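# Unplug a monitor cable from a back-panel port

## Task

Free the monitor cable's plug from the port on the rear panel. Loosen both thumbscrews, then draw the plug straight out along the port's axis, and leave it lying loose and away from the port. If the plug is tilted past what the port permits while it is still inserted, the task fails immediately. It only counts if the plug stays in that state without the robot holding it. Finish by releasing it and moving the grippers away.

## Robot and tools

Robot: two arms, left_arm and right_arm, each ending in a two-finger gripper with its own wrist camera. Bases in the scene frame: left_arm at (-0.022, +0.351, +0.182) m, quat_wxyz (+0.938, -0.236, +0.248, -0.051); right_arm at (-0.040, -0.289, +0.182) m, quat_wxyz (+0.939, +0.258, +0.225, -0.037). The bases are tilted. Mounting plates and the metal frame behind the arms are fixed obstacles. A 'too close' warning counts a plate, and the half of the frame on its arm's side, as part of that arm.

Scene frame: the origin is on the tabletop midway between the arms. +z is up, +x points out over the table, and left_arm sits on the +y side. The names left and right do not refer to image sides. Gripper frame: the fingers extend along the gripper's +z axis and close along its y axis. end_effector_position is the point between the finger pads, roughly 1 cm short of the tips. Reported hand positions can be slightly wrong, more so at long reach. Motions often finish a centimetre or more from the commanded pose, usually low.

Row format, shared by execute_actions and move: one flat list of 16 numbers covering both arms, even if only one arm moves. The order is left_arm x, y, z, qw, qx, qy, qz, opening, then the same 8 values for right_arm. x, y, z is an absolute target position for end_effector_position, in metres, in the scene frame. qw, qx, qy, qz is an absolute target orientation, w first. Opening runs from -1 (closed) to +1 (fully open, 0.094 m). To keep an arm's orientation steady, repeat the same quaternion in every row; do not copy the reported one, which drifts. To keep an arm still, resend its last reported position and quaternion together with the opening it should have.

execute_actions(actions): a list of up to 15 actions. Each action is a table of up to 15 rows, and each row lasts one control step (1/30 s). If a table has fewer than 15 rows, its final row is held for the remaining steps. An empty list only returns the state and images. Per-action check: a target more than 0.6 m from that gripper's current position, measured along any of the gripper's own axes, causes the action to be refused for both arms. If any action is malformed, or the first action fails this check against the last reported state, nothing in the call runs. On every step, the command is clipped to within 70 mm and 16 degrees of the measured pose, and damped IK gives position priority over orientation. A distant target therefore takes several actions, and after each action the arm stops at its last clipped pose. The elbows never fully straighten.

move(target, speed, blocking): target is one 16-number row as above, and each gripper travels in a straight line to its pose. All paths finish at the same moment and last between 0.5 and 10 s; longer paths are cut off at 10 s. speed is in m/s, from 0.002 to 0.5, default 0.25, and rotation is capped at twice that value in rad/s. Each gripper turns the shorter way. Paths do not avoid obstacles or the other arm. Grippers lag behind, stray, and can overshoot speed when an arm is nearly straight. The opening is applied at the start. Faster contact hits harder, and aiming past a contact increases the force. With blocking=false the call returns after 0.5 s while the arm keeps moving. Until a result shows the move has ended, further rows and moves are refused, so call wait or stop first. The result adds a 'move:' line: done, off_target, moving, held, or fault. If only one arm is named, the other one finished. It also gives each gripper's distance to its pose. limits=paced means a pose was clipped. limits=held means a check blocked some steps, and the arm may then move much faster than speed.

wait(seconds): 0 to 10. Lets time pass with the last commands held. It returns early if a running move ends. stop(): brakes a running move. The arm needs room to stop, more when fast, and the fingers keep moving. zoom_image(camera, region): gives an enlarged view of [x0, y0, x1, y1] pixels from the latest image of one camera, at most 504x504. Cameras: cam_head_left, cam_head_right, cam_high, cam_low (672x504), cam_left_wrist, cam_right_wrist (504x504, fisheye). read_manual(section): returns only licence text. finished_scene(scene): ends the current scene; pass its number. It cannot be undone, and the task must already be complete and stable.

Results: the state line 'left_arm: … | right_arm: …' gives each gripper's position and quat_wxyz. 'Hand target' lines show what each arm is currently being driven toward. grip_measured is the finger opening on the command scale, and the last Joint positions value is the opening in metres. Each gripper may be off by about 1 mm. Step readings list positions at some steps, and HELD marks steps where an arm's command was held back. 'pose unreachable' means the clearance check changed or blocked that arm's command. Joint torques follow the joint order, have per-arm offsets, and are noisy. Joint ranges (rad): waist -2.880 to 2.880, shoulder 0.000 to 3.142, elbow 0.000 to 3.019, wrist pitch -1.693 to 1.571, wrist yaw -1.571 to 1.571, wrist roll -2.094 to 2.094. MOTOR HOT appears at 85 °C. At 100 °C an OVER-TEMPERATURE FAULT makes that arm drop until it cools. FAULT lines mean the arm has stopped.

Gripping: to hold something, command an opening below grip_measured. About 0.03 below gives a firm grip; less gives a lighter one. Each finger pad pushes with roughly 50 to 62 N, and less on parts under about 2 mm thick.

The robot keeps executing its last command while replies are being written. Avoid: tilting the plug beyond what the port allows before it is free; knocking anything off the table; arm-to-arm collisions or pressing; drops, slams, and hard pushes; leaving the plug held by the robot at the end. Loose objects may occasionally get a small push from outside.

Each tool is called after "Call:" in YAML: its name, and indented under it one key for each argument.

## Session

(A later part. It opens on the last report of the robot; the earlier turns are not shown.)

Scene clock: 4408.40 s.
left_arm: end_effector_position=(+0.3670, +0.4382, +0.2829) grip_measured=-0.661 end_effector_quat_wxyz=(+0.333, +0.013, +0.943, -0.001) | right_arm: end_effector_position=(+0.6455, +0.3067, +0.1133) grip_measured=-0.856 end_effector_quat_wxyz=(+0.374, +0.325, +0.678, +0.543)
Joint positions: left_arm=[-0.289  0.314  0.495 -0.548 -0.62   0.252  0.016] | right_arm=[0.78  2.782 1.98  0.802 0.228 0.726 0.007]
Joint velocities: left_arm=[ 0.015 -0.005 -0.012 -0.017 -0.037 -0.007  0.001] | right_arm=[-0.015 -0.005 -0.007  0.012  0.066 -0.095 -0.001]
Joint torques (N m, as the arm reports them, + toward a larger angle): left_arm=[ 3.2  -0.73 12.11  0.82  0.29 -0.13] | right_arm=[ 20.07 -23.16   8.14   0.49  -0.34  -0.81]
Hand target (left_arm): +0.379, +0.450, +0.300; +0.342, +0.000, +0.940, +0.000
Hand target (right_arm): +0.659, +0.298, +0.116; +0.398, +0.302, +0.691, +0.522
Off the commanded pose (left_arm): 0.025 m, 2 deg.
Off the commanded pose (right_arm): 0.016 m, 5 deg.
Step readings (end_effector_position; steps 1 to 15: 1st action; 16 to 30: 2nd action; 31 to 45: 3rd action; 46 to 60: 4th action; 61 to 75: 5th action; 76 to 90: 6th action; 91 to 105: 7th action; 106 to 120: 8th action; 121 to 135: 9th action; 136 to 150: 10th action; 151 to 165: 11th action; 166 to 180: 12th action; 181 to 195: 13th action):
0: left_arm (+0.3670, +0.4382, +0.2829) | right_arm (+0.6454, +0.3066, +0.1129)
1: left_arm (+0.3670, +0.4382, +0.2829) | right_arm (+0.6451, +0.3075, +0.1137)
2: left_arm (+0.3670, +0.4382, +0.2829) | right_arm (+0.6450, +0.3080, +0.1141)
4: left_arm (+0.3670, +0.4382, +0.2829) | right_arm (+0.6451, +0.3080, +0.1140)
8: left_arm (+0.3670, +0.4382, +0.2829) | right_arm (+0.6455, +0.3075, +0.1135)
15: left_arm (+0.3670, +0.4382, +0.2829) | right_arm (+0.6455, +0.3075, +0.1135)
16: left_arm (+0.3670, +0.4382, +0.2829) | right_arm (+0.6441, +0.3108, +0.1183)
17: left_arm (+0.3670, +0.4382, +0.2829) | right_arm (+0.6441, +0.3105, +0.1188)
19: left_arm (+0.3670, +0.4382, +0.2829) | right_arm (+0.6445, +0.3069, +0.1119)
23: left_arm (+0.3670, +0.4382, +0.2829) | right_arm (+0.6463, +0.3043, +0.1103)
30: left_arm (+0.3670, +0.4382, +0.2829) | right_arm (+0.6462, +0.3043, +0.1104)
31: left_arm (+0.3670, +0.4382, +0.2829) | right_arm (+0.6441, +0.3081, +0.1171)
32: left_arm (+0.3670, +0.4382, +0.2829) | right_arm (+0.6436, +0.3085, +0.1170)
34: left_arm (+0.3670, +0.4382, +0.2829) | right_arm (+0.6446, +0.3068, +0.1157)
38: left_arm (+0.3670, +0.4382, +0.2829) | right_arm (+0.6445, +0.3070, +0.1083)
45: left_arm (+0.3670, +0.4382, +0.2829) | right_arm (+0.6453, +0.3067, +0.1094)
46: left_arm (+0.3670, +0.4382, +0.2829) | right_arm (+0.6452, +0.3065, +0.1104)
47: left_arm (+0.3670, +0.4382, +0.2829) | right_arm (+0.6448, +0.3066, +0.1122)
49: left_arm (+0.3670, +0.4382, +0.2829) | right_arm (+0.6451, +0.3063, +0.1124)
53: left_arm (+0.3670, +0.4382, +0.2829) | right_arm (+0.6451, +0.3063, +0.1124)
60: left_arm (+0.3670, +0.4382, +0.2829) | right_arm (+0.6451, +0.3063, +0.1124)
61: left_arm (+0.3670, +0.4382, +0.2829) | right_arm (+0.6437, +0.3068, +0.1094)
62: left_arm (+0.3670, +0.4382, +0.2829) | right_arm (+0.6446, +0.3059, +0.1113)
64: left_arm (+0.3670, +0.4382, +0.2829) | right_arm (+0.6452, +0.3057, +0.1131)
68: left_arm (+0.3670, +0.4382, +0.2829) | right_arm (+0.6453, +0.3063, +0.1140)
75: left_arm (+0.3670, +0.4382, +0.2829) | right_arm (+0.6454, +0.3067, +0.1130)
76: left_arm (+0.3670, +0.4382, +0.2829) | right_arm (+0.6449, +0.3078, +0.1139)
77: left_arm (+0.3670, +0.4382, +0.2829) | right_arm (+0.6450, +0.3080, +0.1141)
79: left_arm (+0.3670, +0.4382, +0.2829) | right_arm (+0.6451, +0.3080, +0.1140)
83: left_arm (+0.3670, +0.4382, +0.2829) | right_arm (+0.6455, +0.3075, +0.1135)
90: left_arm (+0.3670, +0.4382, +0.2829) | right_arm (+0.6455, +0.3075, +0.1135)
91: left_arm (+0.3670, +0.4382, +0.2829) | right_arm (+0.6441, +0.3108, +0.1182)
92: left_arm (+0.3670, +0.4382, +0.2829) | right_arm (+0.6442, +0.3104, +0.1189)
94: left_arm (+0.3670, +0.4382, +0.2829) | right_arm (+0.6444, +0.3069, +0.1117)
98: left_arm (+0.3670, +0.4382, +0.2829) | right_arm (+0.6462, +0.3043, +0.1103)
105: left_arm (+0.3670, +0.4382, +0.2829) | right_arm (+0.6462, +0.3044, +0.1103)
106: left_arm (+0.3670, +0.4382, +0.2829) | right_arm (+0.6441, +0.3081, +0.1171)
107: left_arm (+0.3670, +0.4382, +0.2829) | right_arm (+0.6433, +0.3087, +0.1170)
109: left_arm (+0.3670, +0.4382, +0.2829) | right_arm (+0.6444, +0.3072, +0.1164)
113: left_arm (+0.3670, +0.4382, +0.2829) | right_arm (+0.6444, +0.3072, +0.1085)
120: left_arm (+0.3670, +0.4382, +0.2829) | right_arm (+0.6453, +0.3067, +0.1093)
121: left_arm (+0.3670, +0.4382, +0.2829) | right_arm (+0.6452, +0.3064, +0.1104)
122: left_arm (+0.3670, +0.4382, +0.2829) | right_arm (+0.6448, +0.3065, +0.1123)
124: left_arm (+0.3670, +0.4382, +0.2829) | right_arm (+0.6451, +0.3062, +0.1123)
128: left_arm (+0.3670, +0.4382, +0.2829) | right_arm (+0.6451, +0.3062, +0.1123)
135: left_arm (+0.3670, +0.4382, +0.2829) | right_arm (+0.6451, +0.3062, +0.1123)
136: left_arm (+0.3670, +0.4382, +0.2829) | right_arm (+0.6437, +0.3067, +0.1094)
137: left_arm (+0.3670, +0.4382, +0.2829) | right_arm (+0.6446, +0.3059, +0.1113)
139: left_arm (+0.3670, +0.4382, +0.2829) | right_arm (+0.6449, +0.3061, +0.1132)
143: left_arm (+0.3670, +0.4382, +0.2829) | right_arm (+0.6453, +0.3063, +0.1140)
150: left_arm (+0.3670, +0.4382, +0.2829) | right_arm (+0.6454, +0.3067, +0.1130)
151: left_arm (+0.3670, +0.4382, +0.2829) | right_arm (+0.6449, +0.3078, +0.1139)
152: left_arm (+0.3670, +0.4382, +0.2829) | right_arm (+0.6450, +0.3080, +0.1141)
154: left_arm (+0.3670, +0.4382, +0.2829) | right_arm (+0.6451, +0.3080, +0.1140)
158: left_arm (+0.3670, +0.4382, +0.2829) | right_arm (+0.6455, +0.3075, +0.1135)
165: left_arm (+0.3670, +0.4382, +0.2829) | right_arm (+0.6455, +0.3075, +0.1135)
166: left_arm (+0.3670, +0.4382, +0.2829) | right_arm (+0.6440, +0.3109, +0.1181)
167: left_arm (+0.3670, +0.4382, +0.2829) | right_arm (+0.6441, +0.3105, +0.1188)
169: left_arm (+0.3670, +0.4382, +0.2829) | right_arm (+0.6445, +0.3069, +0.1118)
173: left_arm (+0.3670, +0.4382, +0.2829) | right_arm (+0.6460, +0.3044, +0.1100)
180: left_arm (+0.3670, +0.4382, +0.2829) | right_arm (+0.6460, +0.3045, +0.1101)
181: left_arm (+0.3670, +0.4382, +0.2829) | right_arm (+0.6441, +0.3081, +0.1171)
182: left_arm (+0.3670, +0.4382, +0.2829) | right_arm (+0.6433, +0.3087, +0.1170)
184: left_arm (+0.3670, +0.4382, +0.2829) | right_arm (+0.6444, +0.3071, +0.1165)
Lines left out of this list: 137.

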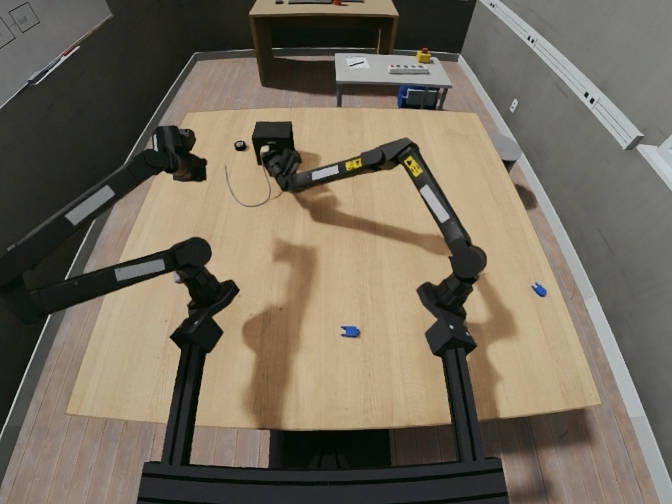

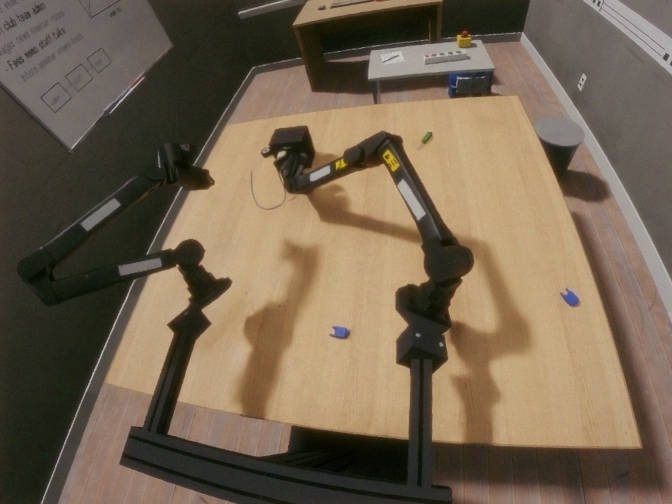

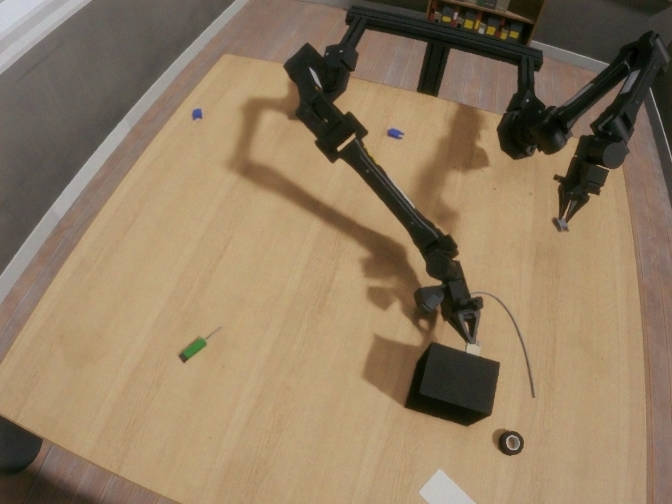

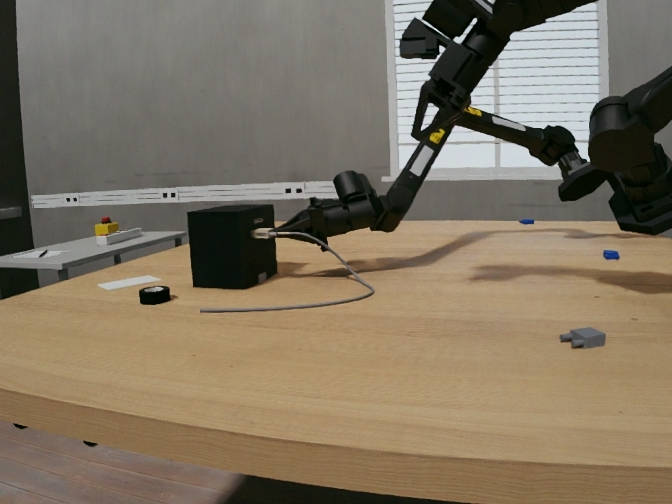

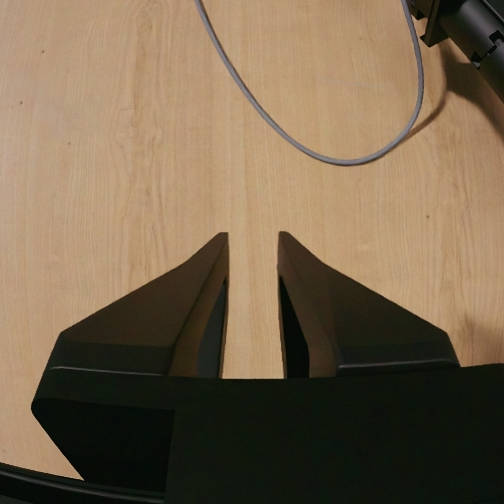

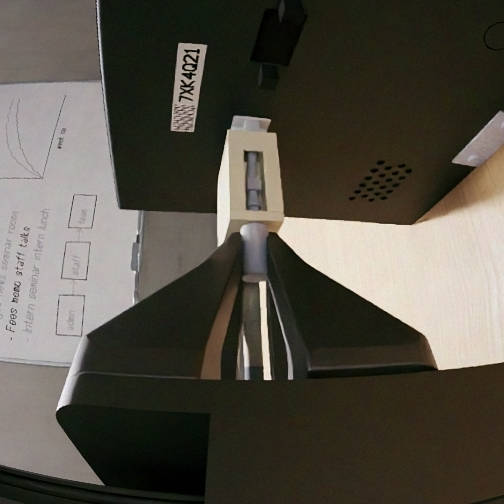

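Call:
execute_actions:
  actions:
    - [[0.38,0.45,0.3,0.342,0,0.94,0,-0.66,0.66,0.293,0.09,0.399,0.301,0.692,0.521,-0.68]]
    - [[0.38,0.45,0.3,0.342,0,0.94,0,-0.66,0.661,0.293,0.093,0.36,0.347,0.623,0.602,-0.68]]
    - [[0.38,0.45,0.3,0.342,0,0.94,0,-0.66,0.663,0.2925,0.1005,0.269,0.422,0.465,0.73,-0.68]]
    - [[0.38,0.45,0.3,0.342,0,0.94,0,-0.66,0.661,0.2925,0.1005,0.269,0.422,0.465,0.73,-0.87]]
    - [[0.38,0.45,0.3,0.342,0,0.94,0,-0.66,0.659,0.298,0.116,0.399,0.301,0.692,0.521,-0.87]]
    - [[0.38,0.45,0.3,0.342,0,0.94,0,-0.66,0.66,0.293,0.09,0.399,0.301,0.692,0.521,-0.68]]
    - [[0.38,0.45,0.3,0.342,0,0.94,0,-0.66,0.661,0.293,0.093,0.36,0.347,0.623,0.602,-0.68]]
    - [[0.38,0.45,0.3,0.342,0,0.94,0,-0.66,0.663,0.2925,0.1005,0.269,0.422,0.465,0.73,-0.68]]
    - [[0.38,0.45,0.3,0.342,0,0.94,0,-0.66,0.661,0.2925,0.1005,0.269,0.422,0.465,0.73,-0.87]]
    - [[0.38,0.45,0.3,0.342,0,0.94,0,-0.66,0.659,0.298,0.116,0.399,0.301,0.692,0.521,-0.87]]
    - [[0.38,0.45,0.3,0.342,0,0.94,0,-0.66,0.66,0.293,0.09,0.399,0.301,0.692,0.521,-0.68]]
    - [[0.38,0.45,0.3,0.342,0,0.94,0,-0.66,0.661,0.293,0.093,0.36,0.347,0.623,0.602,-0.68]]
    - [[0.38,0.45,0.3,0.342,0,0.94,0,-0.66,0.663,0.2925,0.1005,0.269,0.422,0.465,0.73,-0.68]]
    - [[0.38,0.45,0.3,0.342,0,0.94,0,-0.66,0.661,0.2925,0.1005,0.269,0.422,0.465,0.73,-0.87]]
    - [[0.38,0.45,0.3,0.342,0,0.94,0,-0.66,0.659,0.298,0.116,0.399,0.301,0.692,0.521,-0.87]]
    - [[0.38,0.45,0.3,0.342,0,0.94,0,-0.66,0.66,0.293,0.09,0.399,0.301,0.692,0.521,-0.68]]
    - [[0.38,0.45,0.3,0.342,0,0.94,0,-0.66,0.661,0.293,0.093,0.36,0.347,0.623,0.602,-0.68]]
    - [[0.38,0.45,0.3,0.342,0,0.94,0,-0.66,0.663,0.2925,0.1005,0.269,0.422,0.465,0.73,-0.68]]
    - [[0.38,0.45,0.3,0.342,0,0.94,0,-0.66,0.661,0.2925,0.1005,0.269,0.422,0.465,0.73,-0.87]]
    - [[0.38,0.45,0.3,0.342,0,0.94,0,-0.66,0.659,0.298,0.116,0.399,0.301,0.692,0.521,-0.87]]

Call:
zoom_image:
  camera: "cam_right_wrist"
  region: [200, 130, 310, 290]

Scene clock: 4445.53 s.
left_arm: end_effector_position=(+0.3670, +0.4382, +0.2829) grip_measured=-0.661 end_effector_quat_wxyz=(+0.333, +0.013, +0.943, -0.001) | right_arm: end_effector_position=(+0.6454, +0.3066, +0.1136) grip_measured=-0.855 end_effector_quat_wxyz=(+0.373, +0.326, +0.677, +0.544)
Joint positions: left_arm=[-0.289  0.314  0.495 -0.548 -0.62   0.252  0.016] | right_arm=[0.78  2.781 1.979 0.803 0.227 0.729 0.007]
Joint velocities: left_arm=[-0.015 -0.015  0.007 -0.012 -0.066 -0.007 -0.   ] | right_arm=[-0.024 -0.015  0.002 -0.007 -0.022 -0.168  0.001]
Joint torques (N m, as the arm reports them, + toward a larger angle): left_arm=[ 3.27 -0.76 12.11  0.81  0.29 -0.14] | right_arm=[ 19.98 -23.08   8.06   0.44  -0.34  -0.82]
Hand target (left_arm): +0.379, +0.450, +0.300; +0.342, +0.000, +0.940, +0.000
Hand target (right_arm): +0.659, +0.298, +0.116; +0.397, +0.302, +0.692, +0.522
Off the commanded pose (left_arm): 0.025 m, 2 deg.
Off the commanded pose (right_arm): 0.016 m, 5 deg.
Step readings (end_effector_position; steps 1 to 15: 1st action; 16 to 30: 2nd action; 31 to 45: 3rd action; 46 to 60: 4th action; 61 to 75: 5th action; 76 to 90: 6th action; 91 to 105: 7th action; 106 to 120: 8th action; 121 to 135: 9th action; 136 to 150: 10th action; 151 to 165: 11th action; 166 to 180: 12th action; 181 to 195: 13th action):
0: left_arm (+0.3670, +0.4382, +0.2829) | right_arm (+0.6455, +0.3067, +0.1133)
1: left_arm (+0.3670, +0.4382, +0.2829) | right_arm (+0.6452, +0.3075, +0.1140)
2: left_arm (+0.3670, +0.4382, +0.2829) | right_arm (+0.6450, +0.3081, +0.1144)
4: left_arm (+0.3670, +0.4382, +0.2829) | right_arm (+0.6451, +0.3081, +0.1144)
8: left_arm (+0.3670, +0.4382, +0.2829) | right_arm (+0.6457, +0.3074, +0.1136)
15: left_arm (+0.3670, +0.4382, +0.2829) | right_arm (+0.6457, +0.3074, +0.1136)
16: left_arm (+0.3670, +0.4382, +0.2829) | right_arm (+0.6440, +0.3110, +0.1183)
17: left_arm (+0.3670, +0.4382, +0.2829) | right_arm (+0.6440, +0.3107, +0.1188)
19: left_arm (+0.3670, +0.4382, +0.2829) | right_arm (+0.6444, +0.3071, +0.1129)
23: left_arm (+0.3670, +0.4382, +0.2829) | right_arm (+0.6450, +0.3043, +0.1068)
30: left_arm (+0.3670, +0.4382, +0.2829) | right_arm (+0.6453, +0.3044, +0.1071)
31: left_arm (+0.3670, +0.4382, +0.2829) | right_arm (+0.6431, +0.3083, +0.1145)
32: left_arm (+0.3670, +0.4382, +0.2829) | right_arm (+0.6435, +0.3095, +0.1211)
34: left_arm (+0.3670, +0.4382, +0.2829) | right_arm (+0.6437, +0.3088, +0.1190)
38: left_arm (+0.3670, +0.4382, +0.2829) | right_arm (+0.6443, +0.3071, +0.1081)
45: left_arm (+0.3670, +0.4382, +0.2829) | right_arm (+0.6452, +0.3069, +0.1096)
46: left_arm (+0.3670, +0.4382, +0.2829) | right_arm (+0.6452, +0.3065, +0.1104)
47: left_arm (+0.3670, +0.4382, +0.2829) | right_arm (+0.6450, +0.3065, +0.1124)
49: left_arm (+0.3670, +0.4382, +0.2829) | right_arm (+0.6449, +0.3066, +0.1125)
53: left_arm (+0.3670, +0.4382, +0.2829) | right_arm (+0.6449, +0.3066, +0.1125)
60: left_arm (+0.3670, +0.4382, +0.2829) | right_arm (+0.6449, +0.3066, +0.1125)
61: left_arm (+0.3670, +0.4382, +0.2829) | right_arm (+0.6436, +0.3069, +0.1093)
62: left_arm (+0.3670, +0.4382, +0.2829) | right_arm (+0.6447, +0.3060, +0.1114)
64: left_arm (+0.3670, +0.4382, +0.2829) | right_arm (+0.6450, +0.3061, +0.1132)
68: left_arm (+0.3670, +0.4382, +0.2829) | right_arm (+0.6453, +0.3064, +0.1143)
75: left_arm (+0.3670, +0.4382, +0.2829) | right_arm (+0.6454, +0.3067, +0.1134)
76: left_arm (+0.3670, +0.4382, +0.2829) | right_arm (+0.6452, +0.3075, +0.1141)
77: left_arm (+0.3670, +0.4382, +0.2829) | right_arm (+0.6450, +0.3081, +0.1145)
79: left_arm (+0.3670, +0.4382, +0.2829) | right_arm (+0.6451, +0.3080, +0.1144)
83: left_arm (+0.3670, +0.4382, +0.2829) | right_arm (+0.6457, +0.3073, +0.1136)
90: left_arm (+0.3670, +0.4382, +0.2829) | right_arm (+0.6457, +0.3073, +0.1136)
91: left_arm (+0.3670, +0.4382, +0.2829) | right_arm (+0.6440, +0.3110, +0.1185)
92: left_arm (+0.3670, +0.4382, +0.2829) | right_arm (+0.6438, +0.3109, +0.1190)
94: left_arm (+0.3670, +0.4382, +0.2829) | right_arm (+0.6445, +0.3072, +0.1134)
98: left_arm (+0.3670, +0.4382, +0.2829) | right_arm (+0.6461, +0.3043, +0.1102)
105: left_arm (+0.3670, +0.4382, +0.2829) | right_arm (+0.6462, +0.3043, +0.1104)
106: left_arm (+0.3670, +0.4382, +0.2829) | right_arm (+0.6440, +0.3081, +0.1170)
107: left_arm (+0.3670, +0.4382, +0.2829) | right_arm (+0.6435, +0.3085, +0.1170)
109: left_arm (+0.3670, +0.4382, +0.2829) | right_arm (+0.6445, +0.3069, +0.1158)
113: left_arm (+0.3670, +0.4382, +0.2829) | right_arm (+0.6449, +0.3067, +0.1091)
120: left_arm (+0.3670, +0.4382, +0.2829) | right_arm (+0.6451, +0.3070, +0.1094)
121: left_arm (+0.3670, +0.4382, +0.2829) | right_arm (+0.6451, +0.3066, +0.1103)
122: left_arm (+0.3670, +0.4382, +0.2829) | right_arm (+0.6449, +0.3066, +0.1122)
124: left_arm (+0.3670, +0.4382, +0.2829) | right_arm (+0.6451, +0.3064, +0.1124)
128: left_arm (+0.3670, +0.4382, +0.2829) | right_arm (+0.6451, +0.3064, +0.1124)
135: left_arm (+0.3670, +0.4382, +0.2829) | right_arm (+0.6451, +0.3064, +0.1124)
136: left_arm (+0.3670, +0.4382, +0.2829) | right_arm (+0.6436, +0.3069, +0.1093)
137: left_arm (+0.3670, +0.4382, +0.2829) | right_arm (+0.6447, +0.3060, +0.1114)
139: left_arm (+0.3670, +0.4382, +0.2829) | right_arm (+0.6450, +0.3061, +0.1132)
143: left_arm (+0.3670, +0.4382, +0.2829) | right_arm (+0.6454, +0.3063, +0.1143)
150: left_arm (+0.3670, +0.4382, +0.2829) | right_arm (+0.6454, +0.3068, +0.1133)
151: left_arm (+0.3670, +0.4382, +0.2829) | right_arm (+0.6451, +0.3076, +0.1140)
152: left_arm (+0.3670, +0.4382, +0.2829) | right_arm (+0.6449, +0.3081, +0.1145)
154: left_arm (+0.3670, +0.4382, +0.2829) | right_arm (+0.6452, +0.3079, +0.1142)
158: left_arm (+0.3670, +0.4382, +0.2829) | right_arm (+0.6457, +0.3074, +0.1136)
165: left_arm (+0.3670, +0.4382, +0.2829) | right_arm (+0.6457, +0.3074, +0.1136)
166: left_arm (+0.3670, +0.4382, +0.2829) | right_arm (+0.6440, +0.3110, +0.1184)
167: left_arm (+0.3670, +0.4382, +0.2829) | right_arm (+0.6438, +0.3108, +0.1188)
169: left_arm (+0.3670, +0.4382, +0.2829) | right_arm (+0.6444, +0.3072, +0.1134)
173: left_arm (+0.3670, +0.4382, +0.2829) | right_arm (+0.6459, +0.3045, +0.1098)
180: left_arm (+0.3670, +0.4382, +0.2829) | right_arm (+0.6460, +0.3044, +0.1100)
181: left_arm (+0.3670, +0.4382, +0.2829) | right_arm (+0.6442, +0.3081, +0.1172)
182: left_arm (+0.3670, +0.4382, +0.2829) | right_arm (+0.6434, +0.3086, +0.1169)
184: left_arm (+0.3670, +0.4382, +0.2829) | right_arm (+0.6444, +0.3070, +0.1161)
Lines left out of this list: 37.

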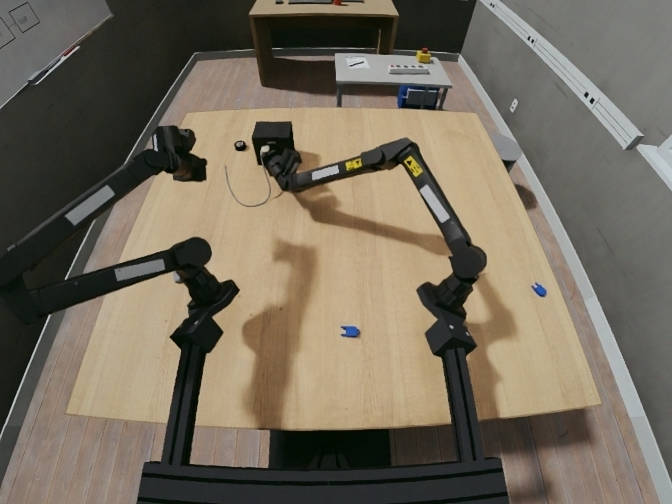

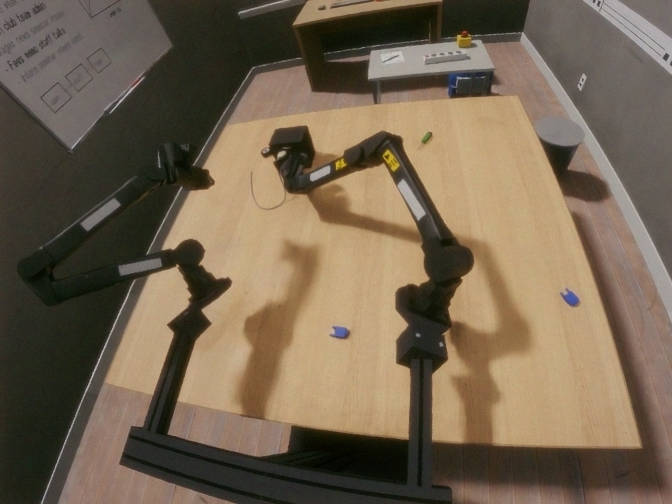

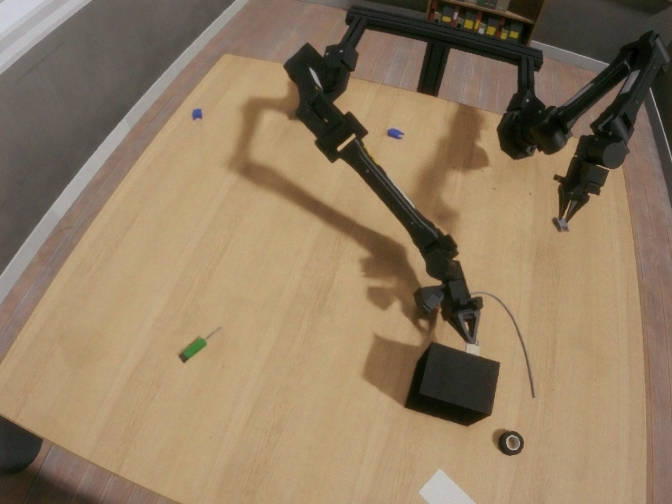

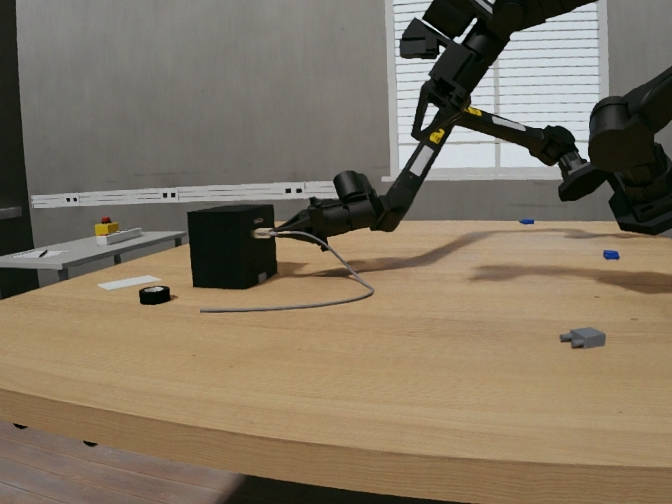

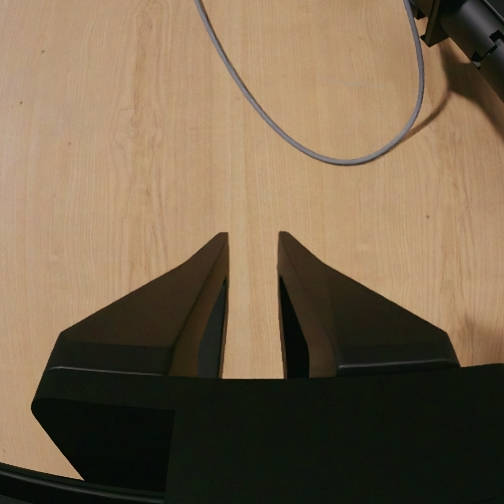

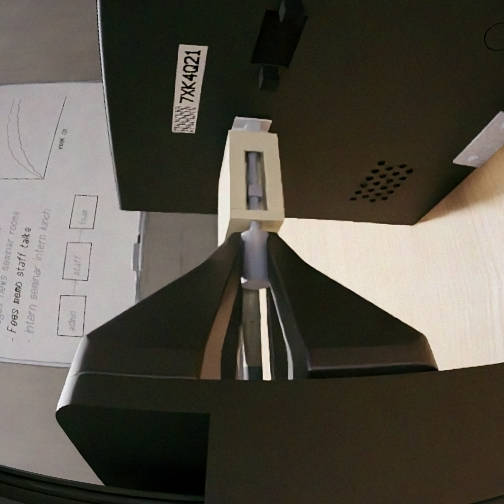

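Region (200, 130, 310, 290) of cam_right_wrist's 504x504 image, scaled by 3.150, with more detail than that image has; it fills the left 346 columns of this view, and the rest is white.

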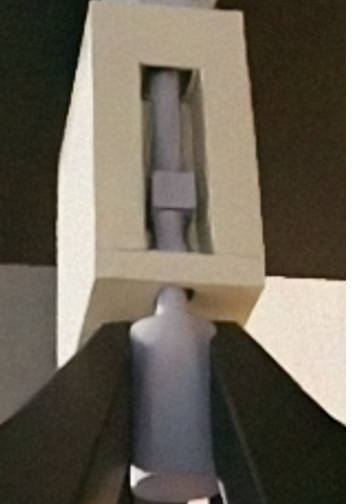

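Call:
execute_actions:
  actions:
    - [[0.38,0.45,0.3,0.342,0,0.94,0,-0.3,0.66,0.293,0.09,0.399,0.301,0.692,0.521,-0.66]]
    - [[0.38,0.45,0.3,0.342,0,0.94,0,-0.3,0.655,0.29,0.093,0.36,0.347,0.623,0.602,-0.6]]
    - [[0.42,0.43,0.3,0.342,0,0.94,0,-0.2,0.64,0.278,0.1,0.36,0.347,0.623,0.602,-0.6]]
    - [[0.46,0.41,0.29,0.342,0,0.94,0,-0.1,0.61,0.255,0.11,0.36,0.347,0.623,0.602,-0.6]]

Scene clock: 4470.83 s.
left_arm: end_effector_position=(+0.4403, +0.3975, +0.2712) grip_measured=-0.102 end_effector_quat_wxyz=(+0.319, +0.028, +0.947, -0.000) | right_arm: end_effector_position=(+0.5995, +0.2664, +0.1025) grip_measured=-0.602 end_effector_quat_wxyz=(+0.351, +0.337, +0.635, +0.599)
Joint positions: left_arm=[-0.329  0.659  0.615 -0.373 -0.656  0.238  0.042] | right_arm=[0.748 2.713 1.718 1.05  0.108 0.829 0.019]
Joint velocities: left_arm=[-0.015 -0.005  0.032 -0.012  0.022  0.007 -0.   ] | right_arm=[-0.005 -0.015 -0.022 -0.007  0.007  0.037  0.   ]
Joint torques (N m, as the arm reports them, + toward a larger angle): left_arm=[ 1.02 -4.68 10.79  2.21  0.25 -0.15] | right_arm=[ 18.91 -21.68   5.65   2.1   -0.48  -0.17]
Hand target (left_arm): +0.459, +0.411, +0.291; +0.342, +0.001, +0.940, +0.000
Hand target (right_arm): +0.611, +0.255, +0.110; +0.360, +0.347, +0.623, +0.602
Off the commanded pose (left_arm): 0.030 m, 4 deg.
Off the commanded pose (right_arm): 0.017 m, 2 deg.
Step readings (end_effector_position; steps 1 to 15: 1st action; 16 to 30: 2nd action; 31 to 45: 3rd action; 46 to 60: 4th action):
0: left_arm (+0.3670, +0.4382, +0.2829) | right_arm (+0.6455, +0.3064, +0.1135)
1: left_arm (+0.3670, +0.4382, +0.2829) | right_arm (+0.6451, +0.3073, +0.1143)
2: left_arm (+0.3670, +0.4382, +0.2829) | right_arm (+0.6451, +0.3077, +0.1145)
4: left_arm (+0.3670, +0.4382, +0.2829) | right_arm (+0.6453, +0.3077, +0.1144)
8: left_arm (+0.3670, +0.4382, +0.2829) | right_arm (+0.6455, +0.3074, +0.1141)
15: left_arm (+0.3670, +0.4382, +0.2829) | right_arm (+0.6455, +0.3074, +0.1141)
16: left_arm (+0.3670, +0.4382, +0.2829) | right_arm (+0.6441, +0.3108, +0.1200)
17: left_arm (+0.3670, +0.4382, +0.2829) | right_arm (+0.6436, +0.3109, +0.1212)
19: left_arm (+0.3670, +0.4382, +0.2829) | right_arm (+0.6445, +0.3068, +0.1171)
23: left_arm (+0.3670, +0.4382, +0.2829) | right_arm (+0.6467, +0.3006, +0.1091)
30: left_arm (+0.3670, +0.4382, +0.2829) | right_arm (+0.6476, +0.2993, +0.1100)
31: left_arm (+0.3686, +0.4403, +0.2824) | right_arm (+0.6457, +0.2981, +0.1096)
32: left_arm (+0.3741, +0.4382, +0.2829) | right_arm (+0.6431, +0.2952, +0.1102)
34: left_arm (+0.3886, +0.4274, +0.2832) | right_arm (+0.6368, +0.2924, +0.1079)
38: left_arm (+0.4015, +0.4164, +0.2782) | right_arm (+0.6291, +0.2926, +0.1020)
45: left_arm (+0.4018, +0.4176, +0.2800) | right_arm (+0.6285, +0.2924, +0.1018)
46: left_arm (+0.4050, +0.4175, +0.2799) | right_arm (+0.6244, +0.2896, +0.1005)
47: left_arm (+0.4119, +0.4154, +0.2798) | right_arm (+0.6181, +0.2830, +0.1014)
49: left_arm (+0.4274, +0.4082, +0.2775) | right_arm (+0.6058, +0.2731, +0.1009)
53: left_arm (+0.4398, +0.3968, +0.2700) | right_arm (+0.5986, +0.2673, +0.1010)
60: end_effector_position above

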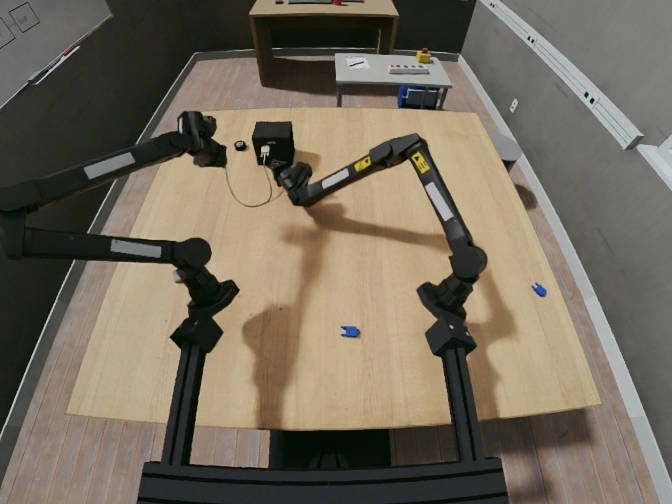

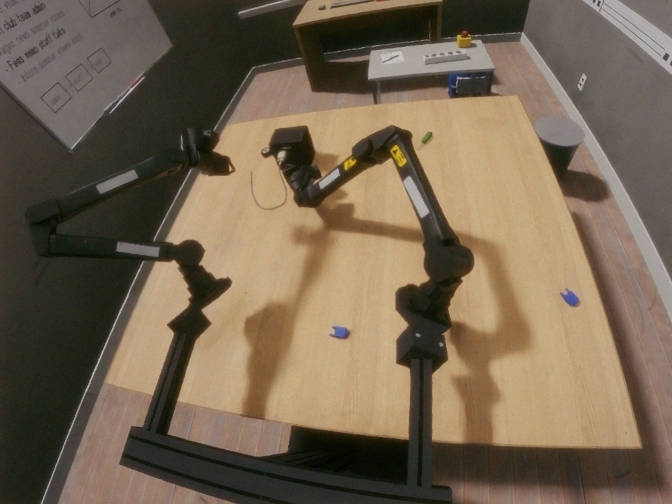

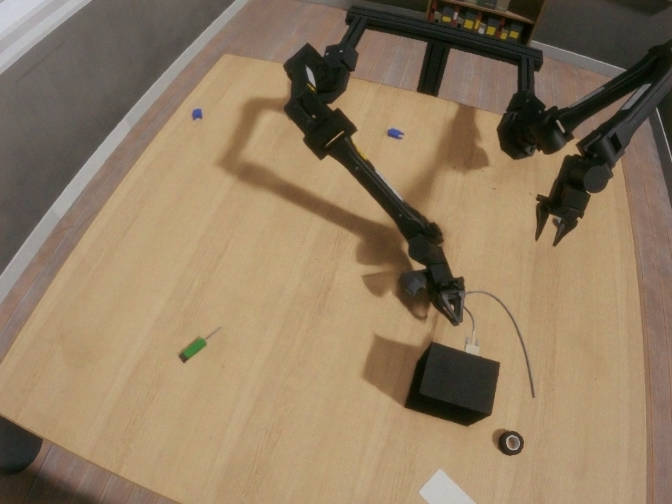

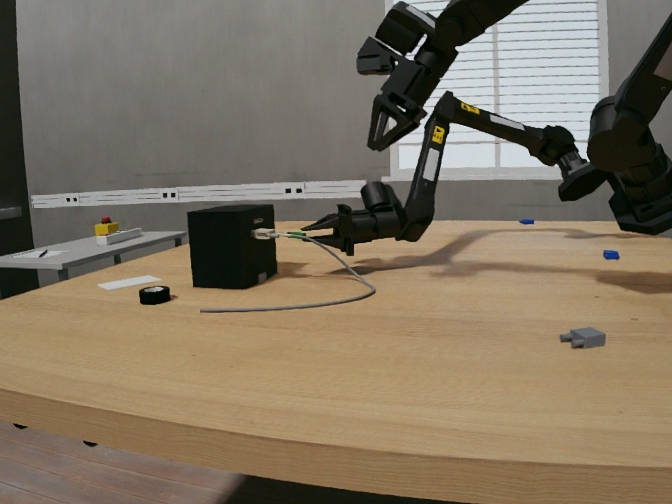

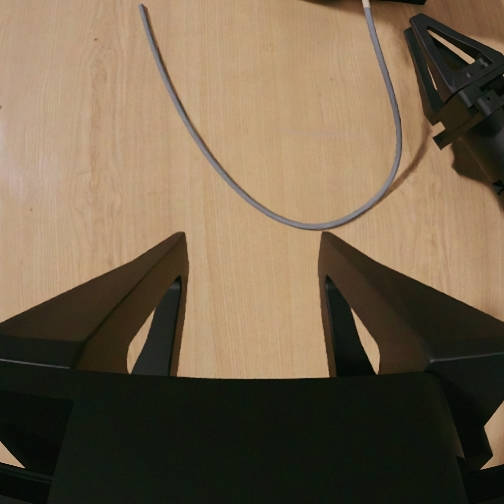

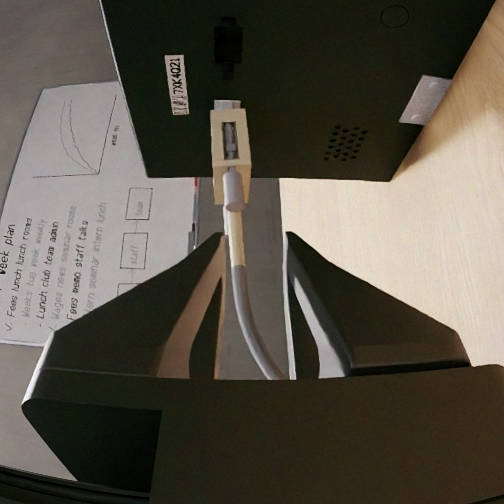

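Call:
move:
  target: [0.56,0.36,0.26,0.342,0,0.94,0,0.0,0.48,-0.02,0.16,0.36,0.347,0.623,0.602,-0.6]
  speed: 0.25

Call:
move:
  target: [0.69,0.315,0.2,0.342,0,0.94,0,0.0,0.38,-0.25,0.2,0.36,0.347,0.623,0.602,-0.6]
  speed: 0.2

Scene clock: 4480.17 s.
left_arm: end_effector_position=(+0.5385, +0.3506, +0.2493) grip_measured=-0.002 end_effector_quat_wxyz=(+0.325, +0.021, +0.945, -0.003) | right_arm: end_effector_position=(+0.4818, -0.0144, +0.1633) grip_measured=-0.602 end_effector_quat_wxyz=(+0.354, +0.340, +0.629, +0.603)
Joint positions: left_arm=[-0.32   1.018  0.806 -0.187 -0.645  0.238  0.047] | right_arm=[ 0.567  2.119  0.72   1.467 -0.072  0.847  0.019]
Joint velocities: left_arm=[-0.005  0.005  0.002 -0.002 -0.022  0.037  0.001] | right_arm=[-0.015 -0.005 -0.007 -0.017  0.022 -0.066 -0.001]
Joint torques (N m, as the arm reports them, + toward a larger angle): left_arm=[-2.   -7.23 10.45  2.16  0.29 -0.1 ] | right_arm=[ 10.66 -12.73   1.88   2.18  -0.65  -0.18]
Hand target (left_arm): +0.559, +0.361, +0.261; +0.342, +0.000, +0.940, +0.000
Hand target (right_arm): +0.486, -0.023, +0.162; +0.359, +0.348, +0.622, +0.602
Off the commanded pose (left_arm): 0.026 m, 3 deg.
Off the commanded pose (right_arm): 0.007 m, 1 deg.
move: off_target (left_arm)

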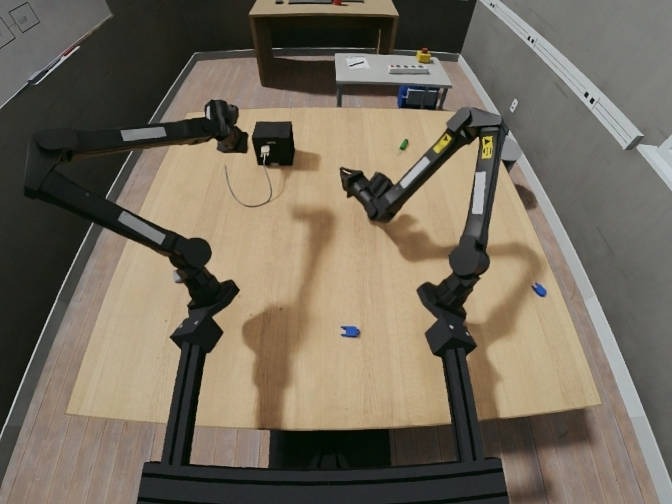

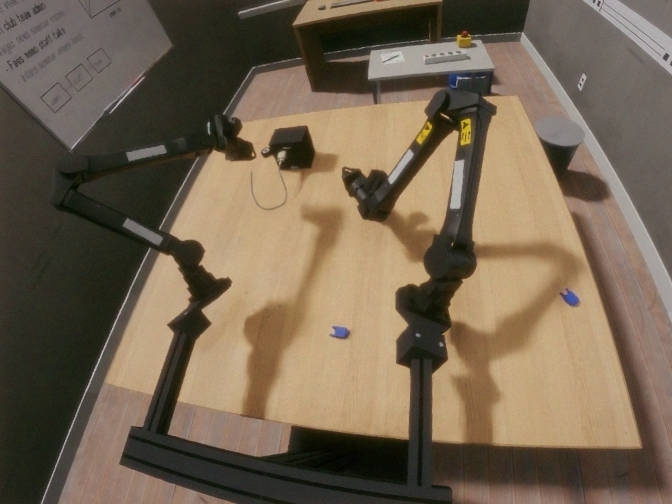

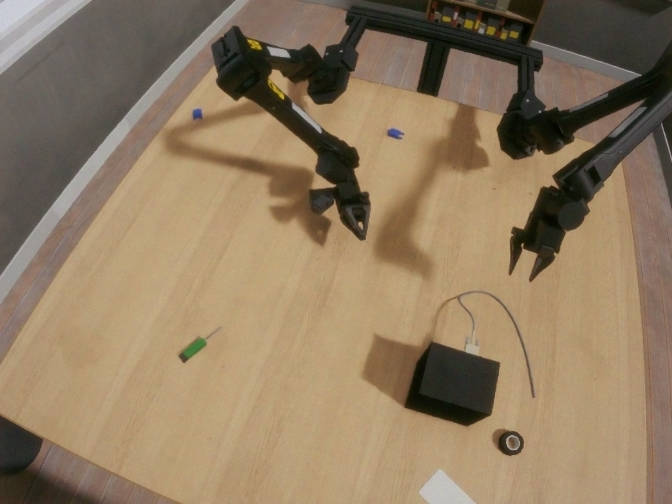

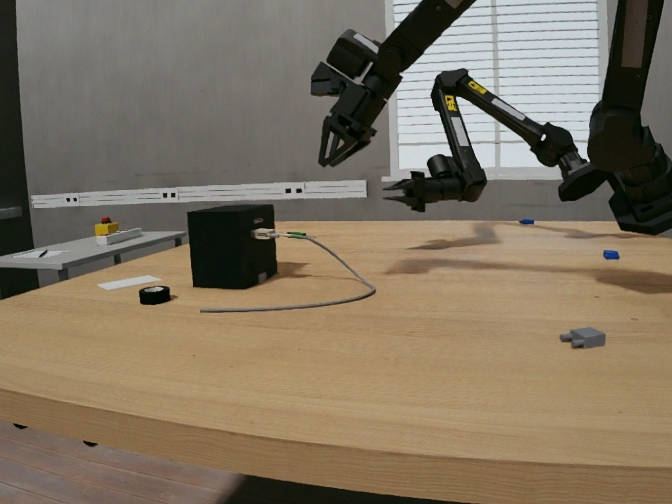

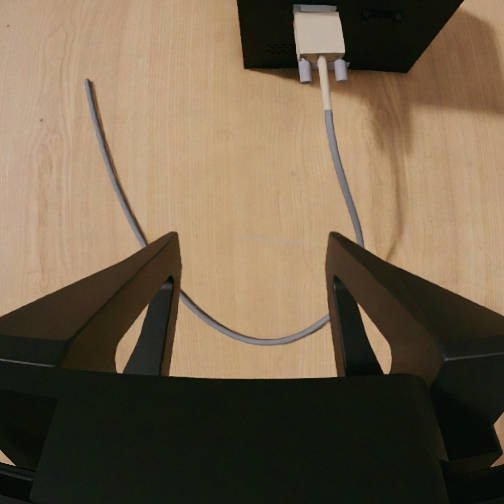

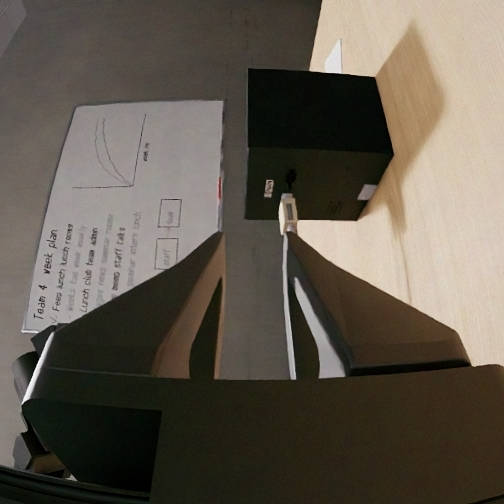

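Scene clock: 4481.93 s.
left_arm: end_effector_position=(+0.6694, +0.3046, +0.1960) grip_measured=-0.002 end_effector_quat_wxyz=(+0.327, +0.013, +0.945, -0.006) | right_arm: end_effector_position=(+0.3864, -0.2499, +0.2047) grip_measured=-0.602 end_effector_quat_wxyz=(+0.367, +0.343, +0.619, +0.604)
Joint positions: left_arm=[-0.258  1.421  1.142 -0.098 -0.584  0.253  0.047] | right_arm=[ 0.097  1.507  0.197  1.429 -0.535  0.899  0.019]
Joint velocities: left_arm=[ 0.005  0.015  0.002  0.002 -0.007 -0.022 -0.   ] | right_arm=[-0.015 -0.005 -0.027 -0.007 -0.007 -0.007  0.001]
Joint torques (N m, as the arm reports them, + toward a larger angle): left_arm=[ -5.84 -12.73   9.92   2.13   0.3    0.02] | right_arm=[ 4.12 -7.87  0.05  0.72 -0.62 -0.15]
Hand target (left_arm): +0.689, +0.317, +0.202; +0.342, +0.001, +0.940, +0.001
Hand target (right_arm): +0.385, -0.251, +0.201; +0.358, +0.350, +0.621, +0.603
Off the commanded pose (left_arm): 0.023 m, 2 deg.
Off the commanded pose (right_arm): 0.008 m, 1 deg.
move: off_target (left_arm)

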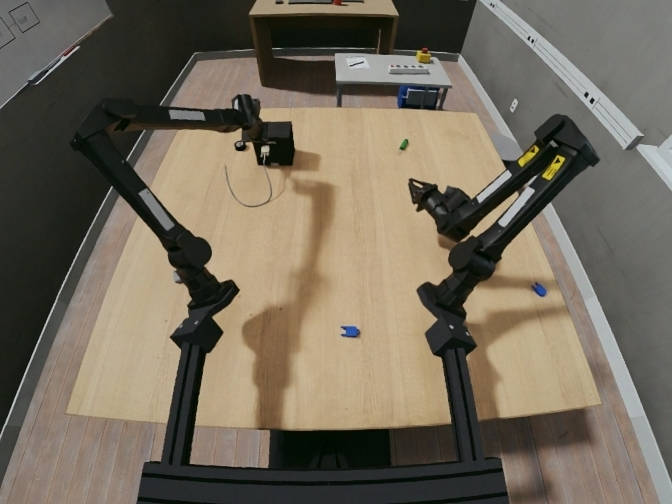

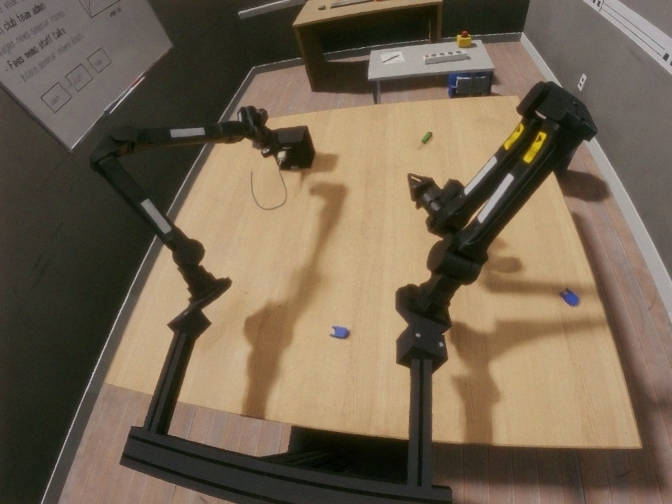

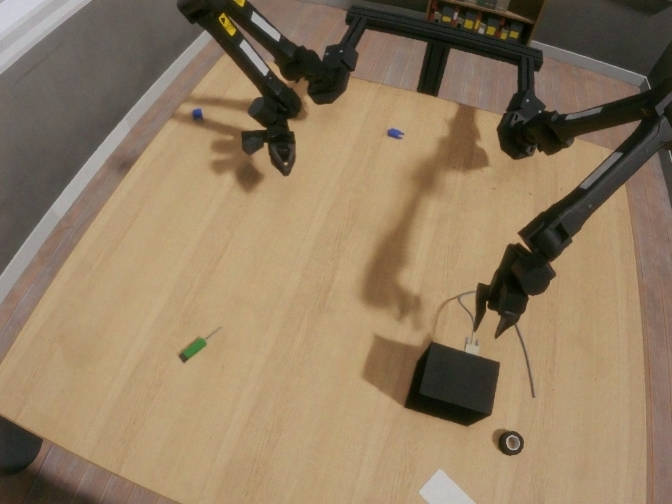

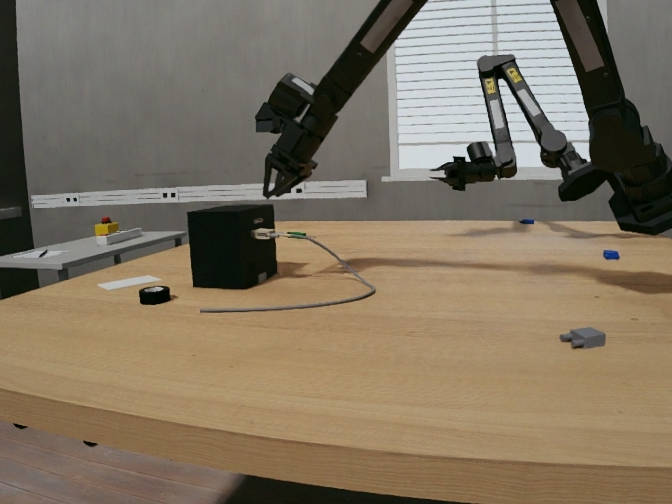

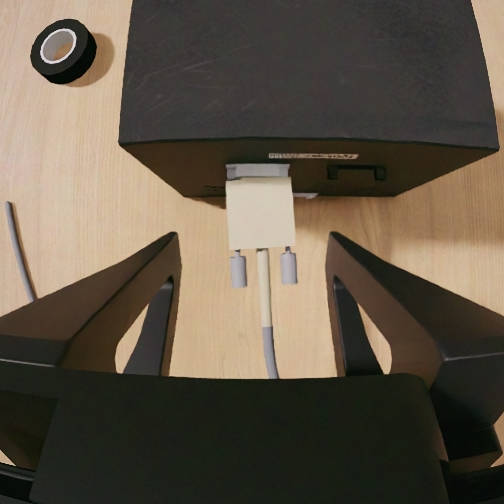

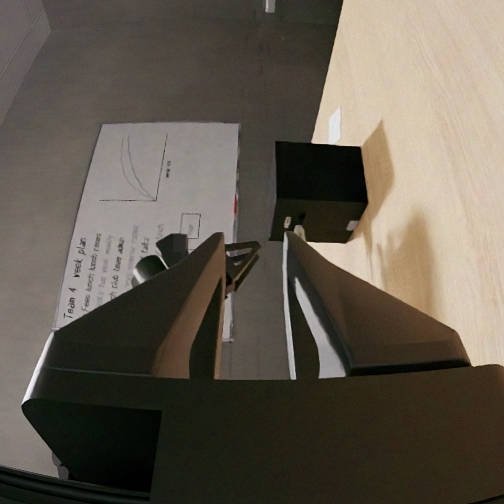

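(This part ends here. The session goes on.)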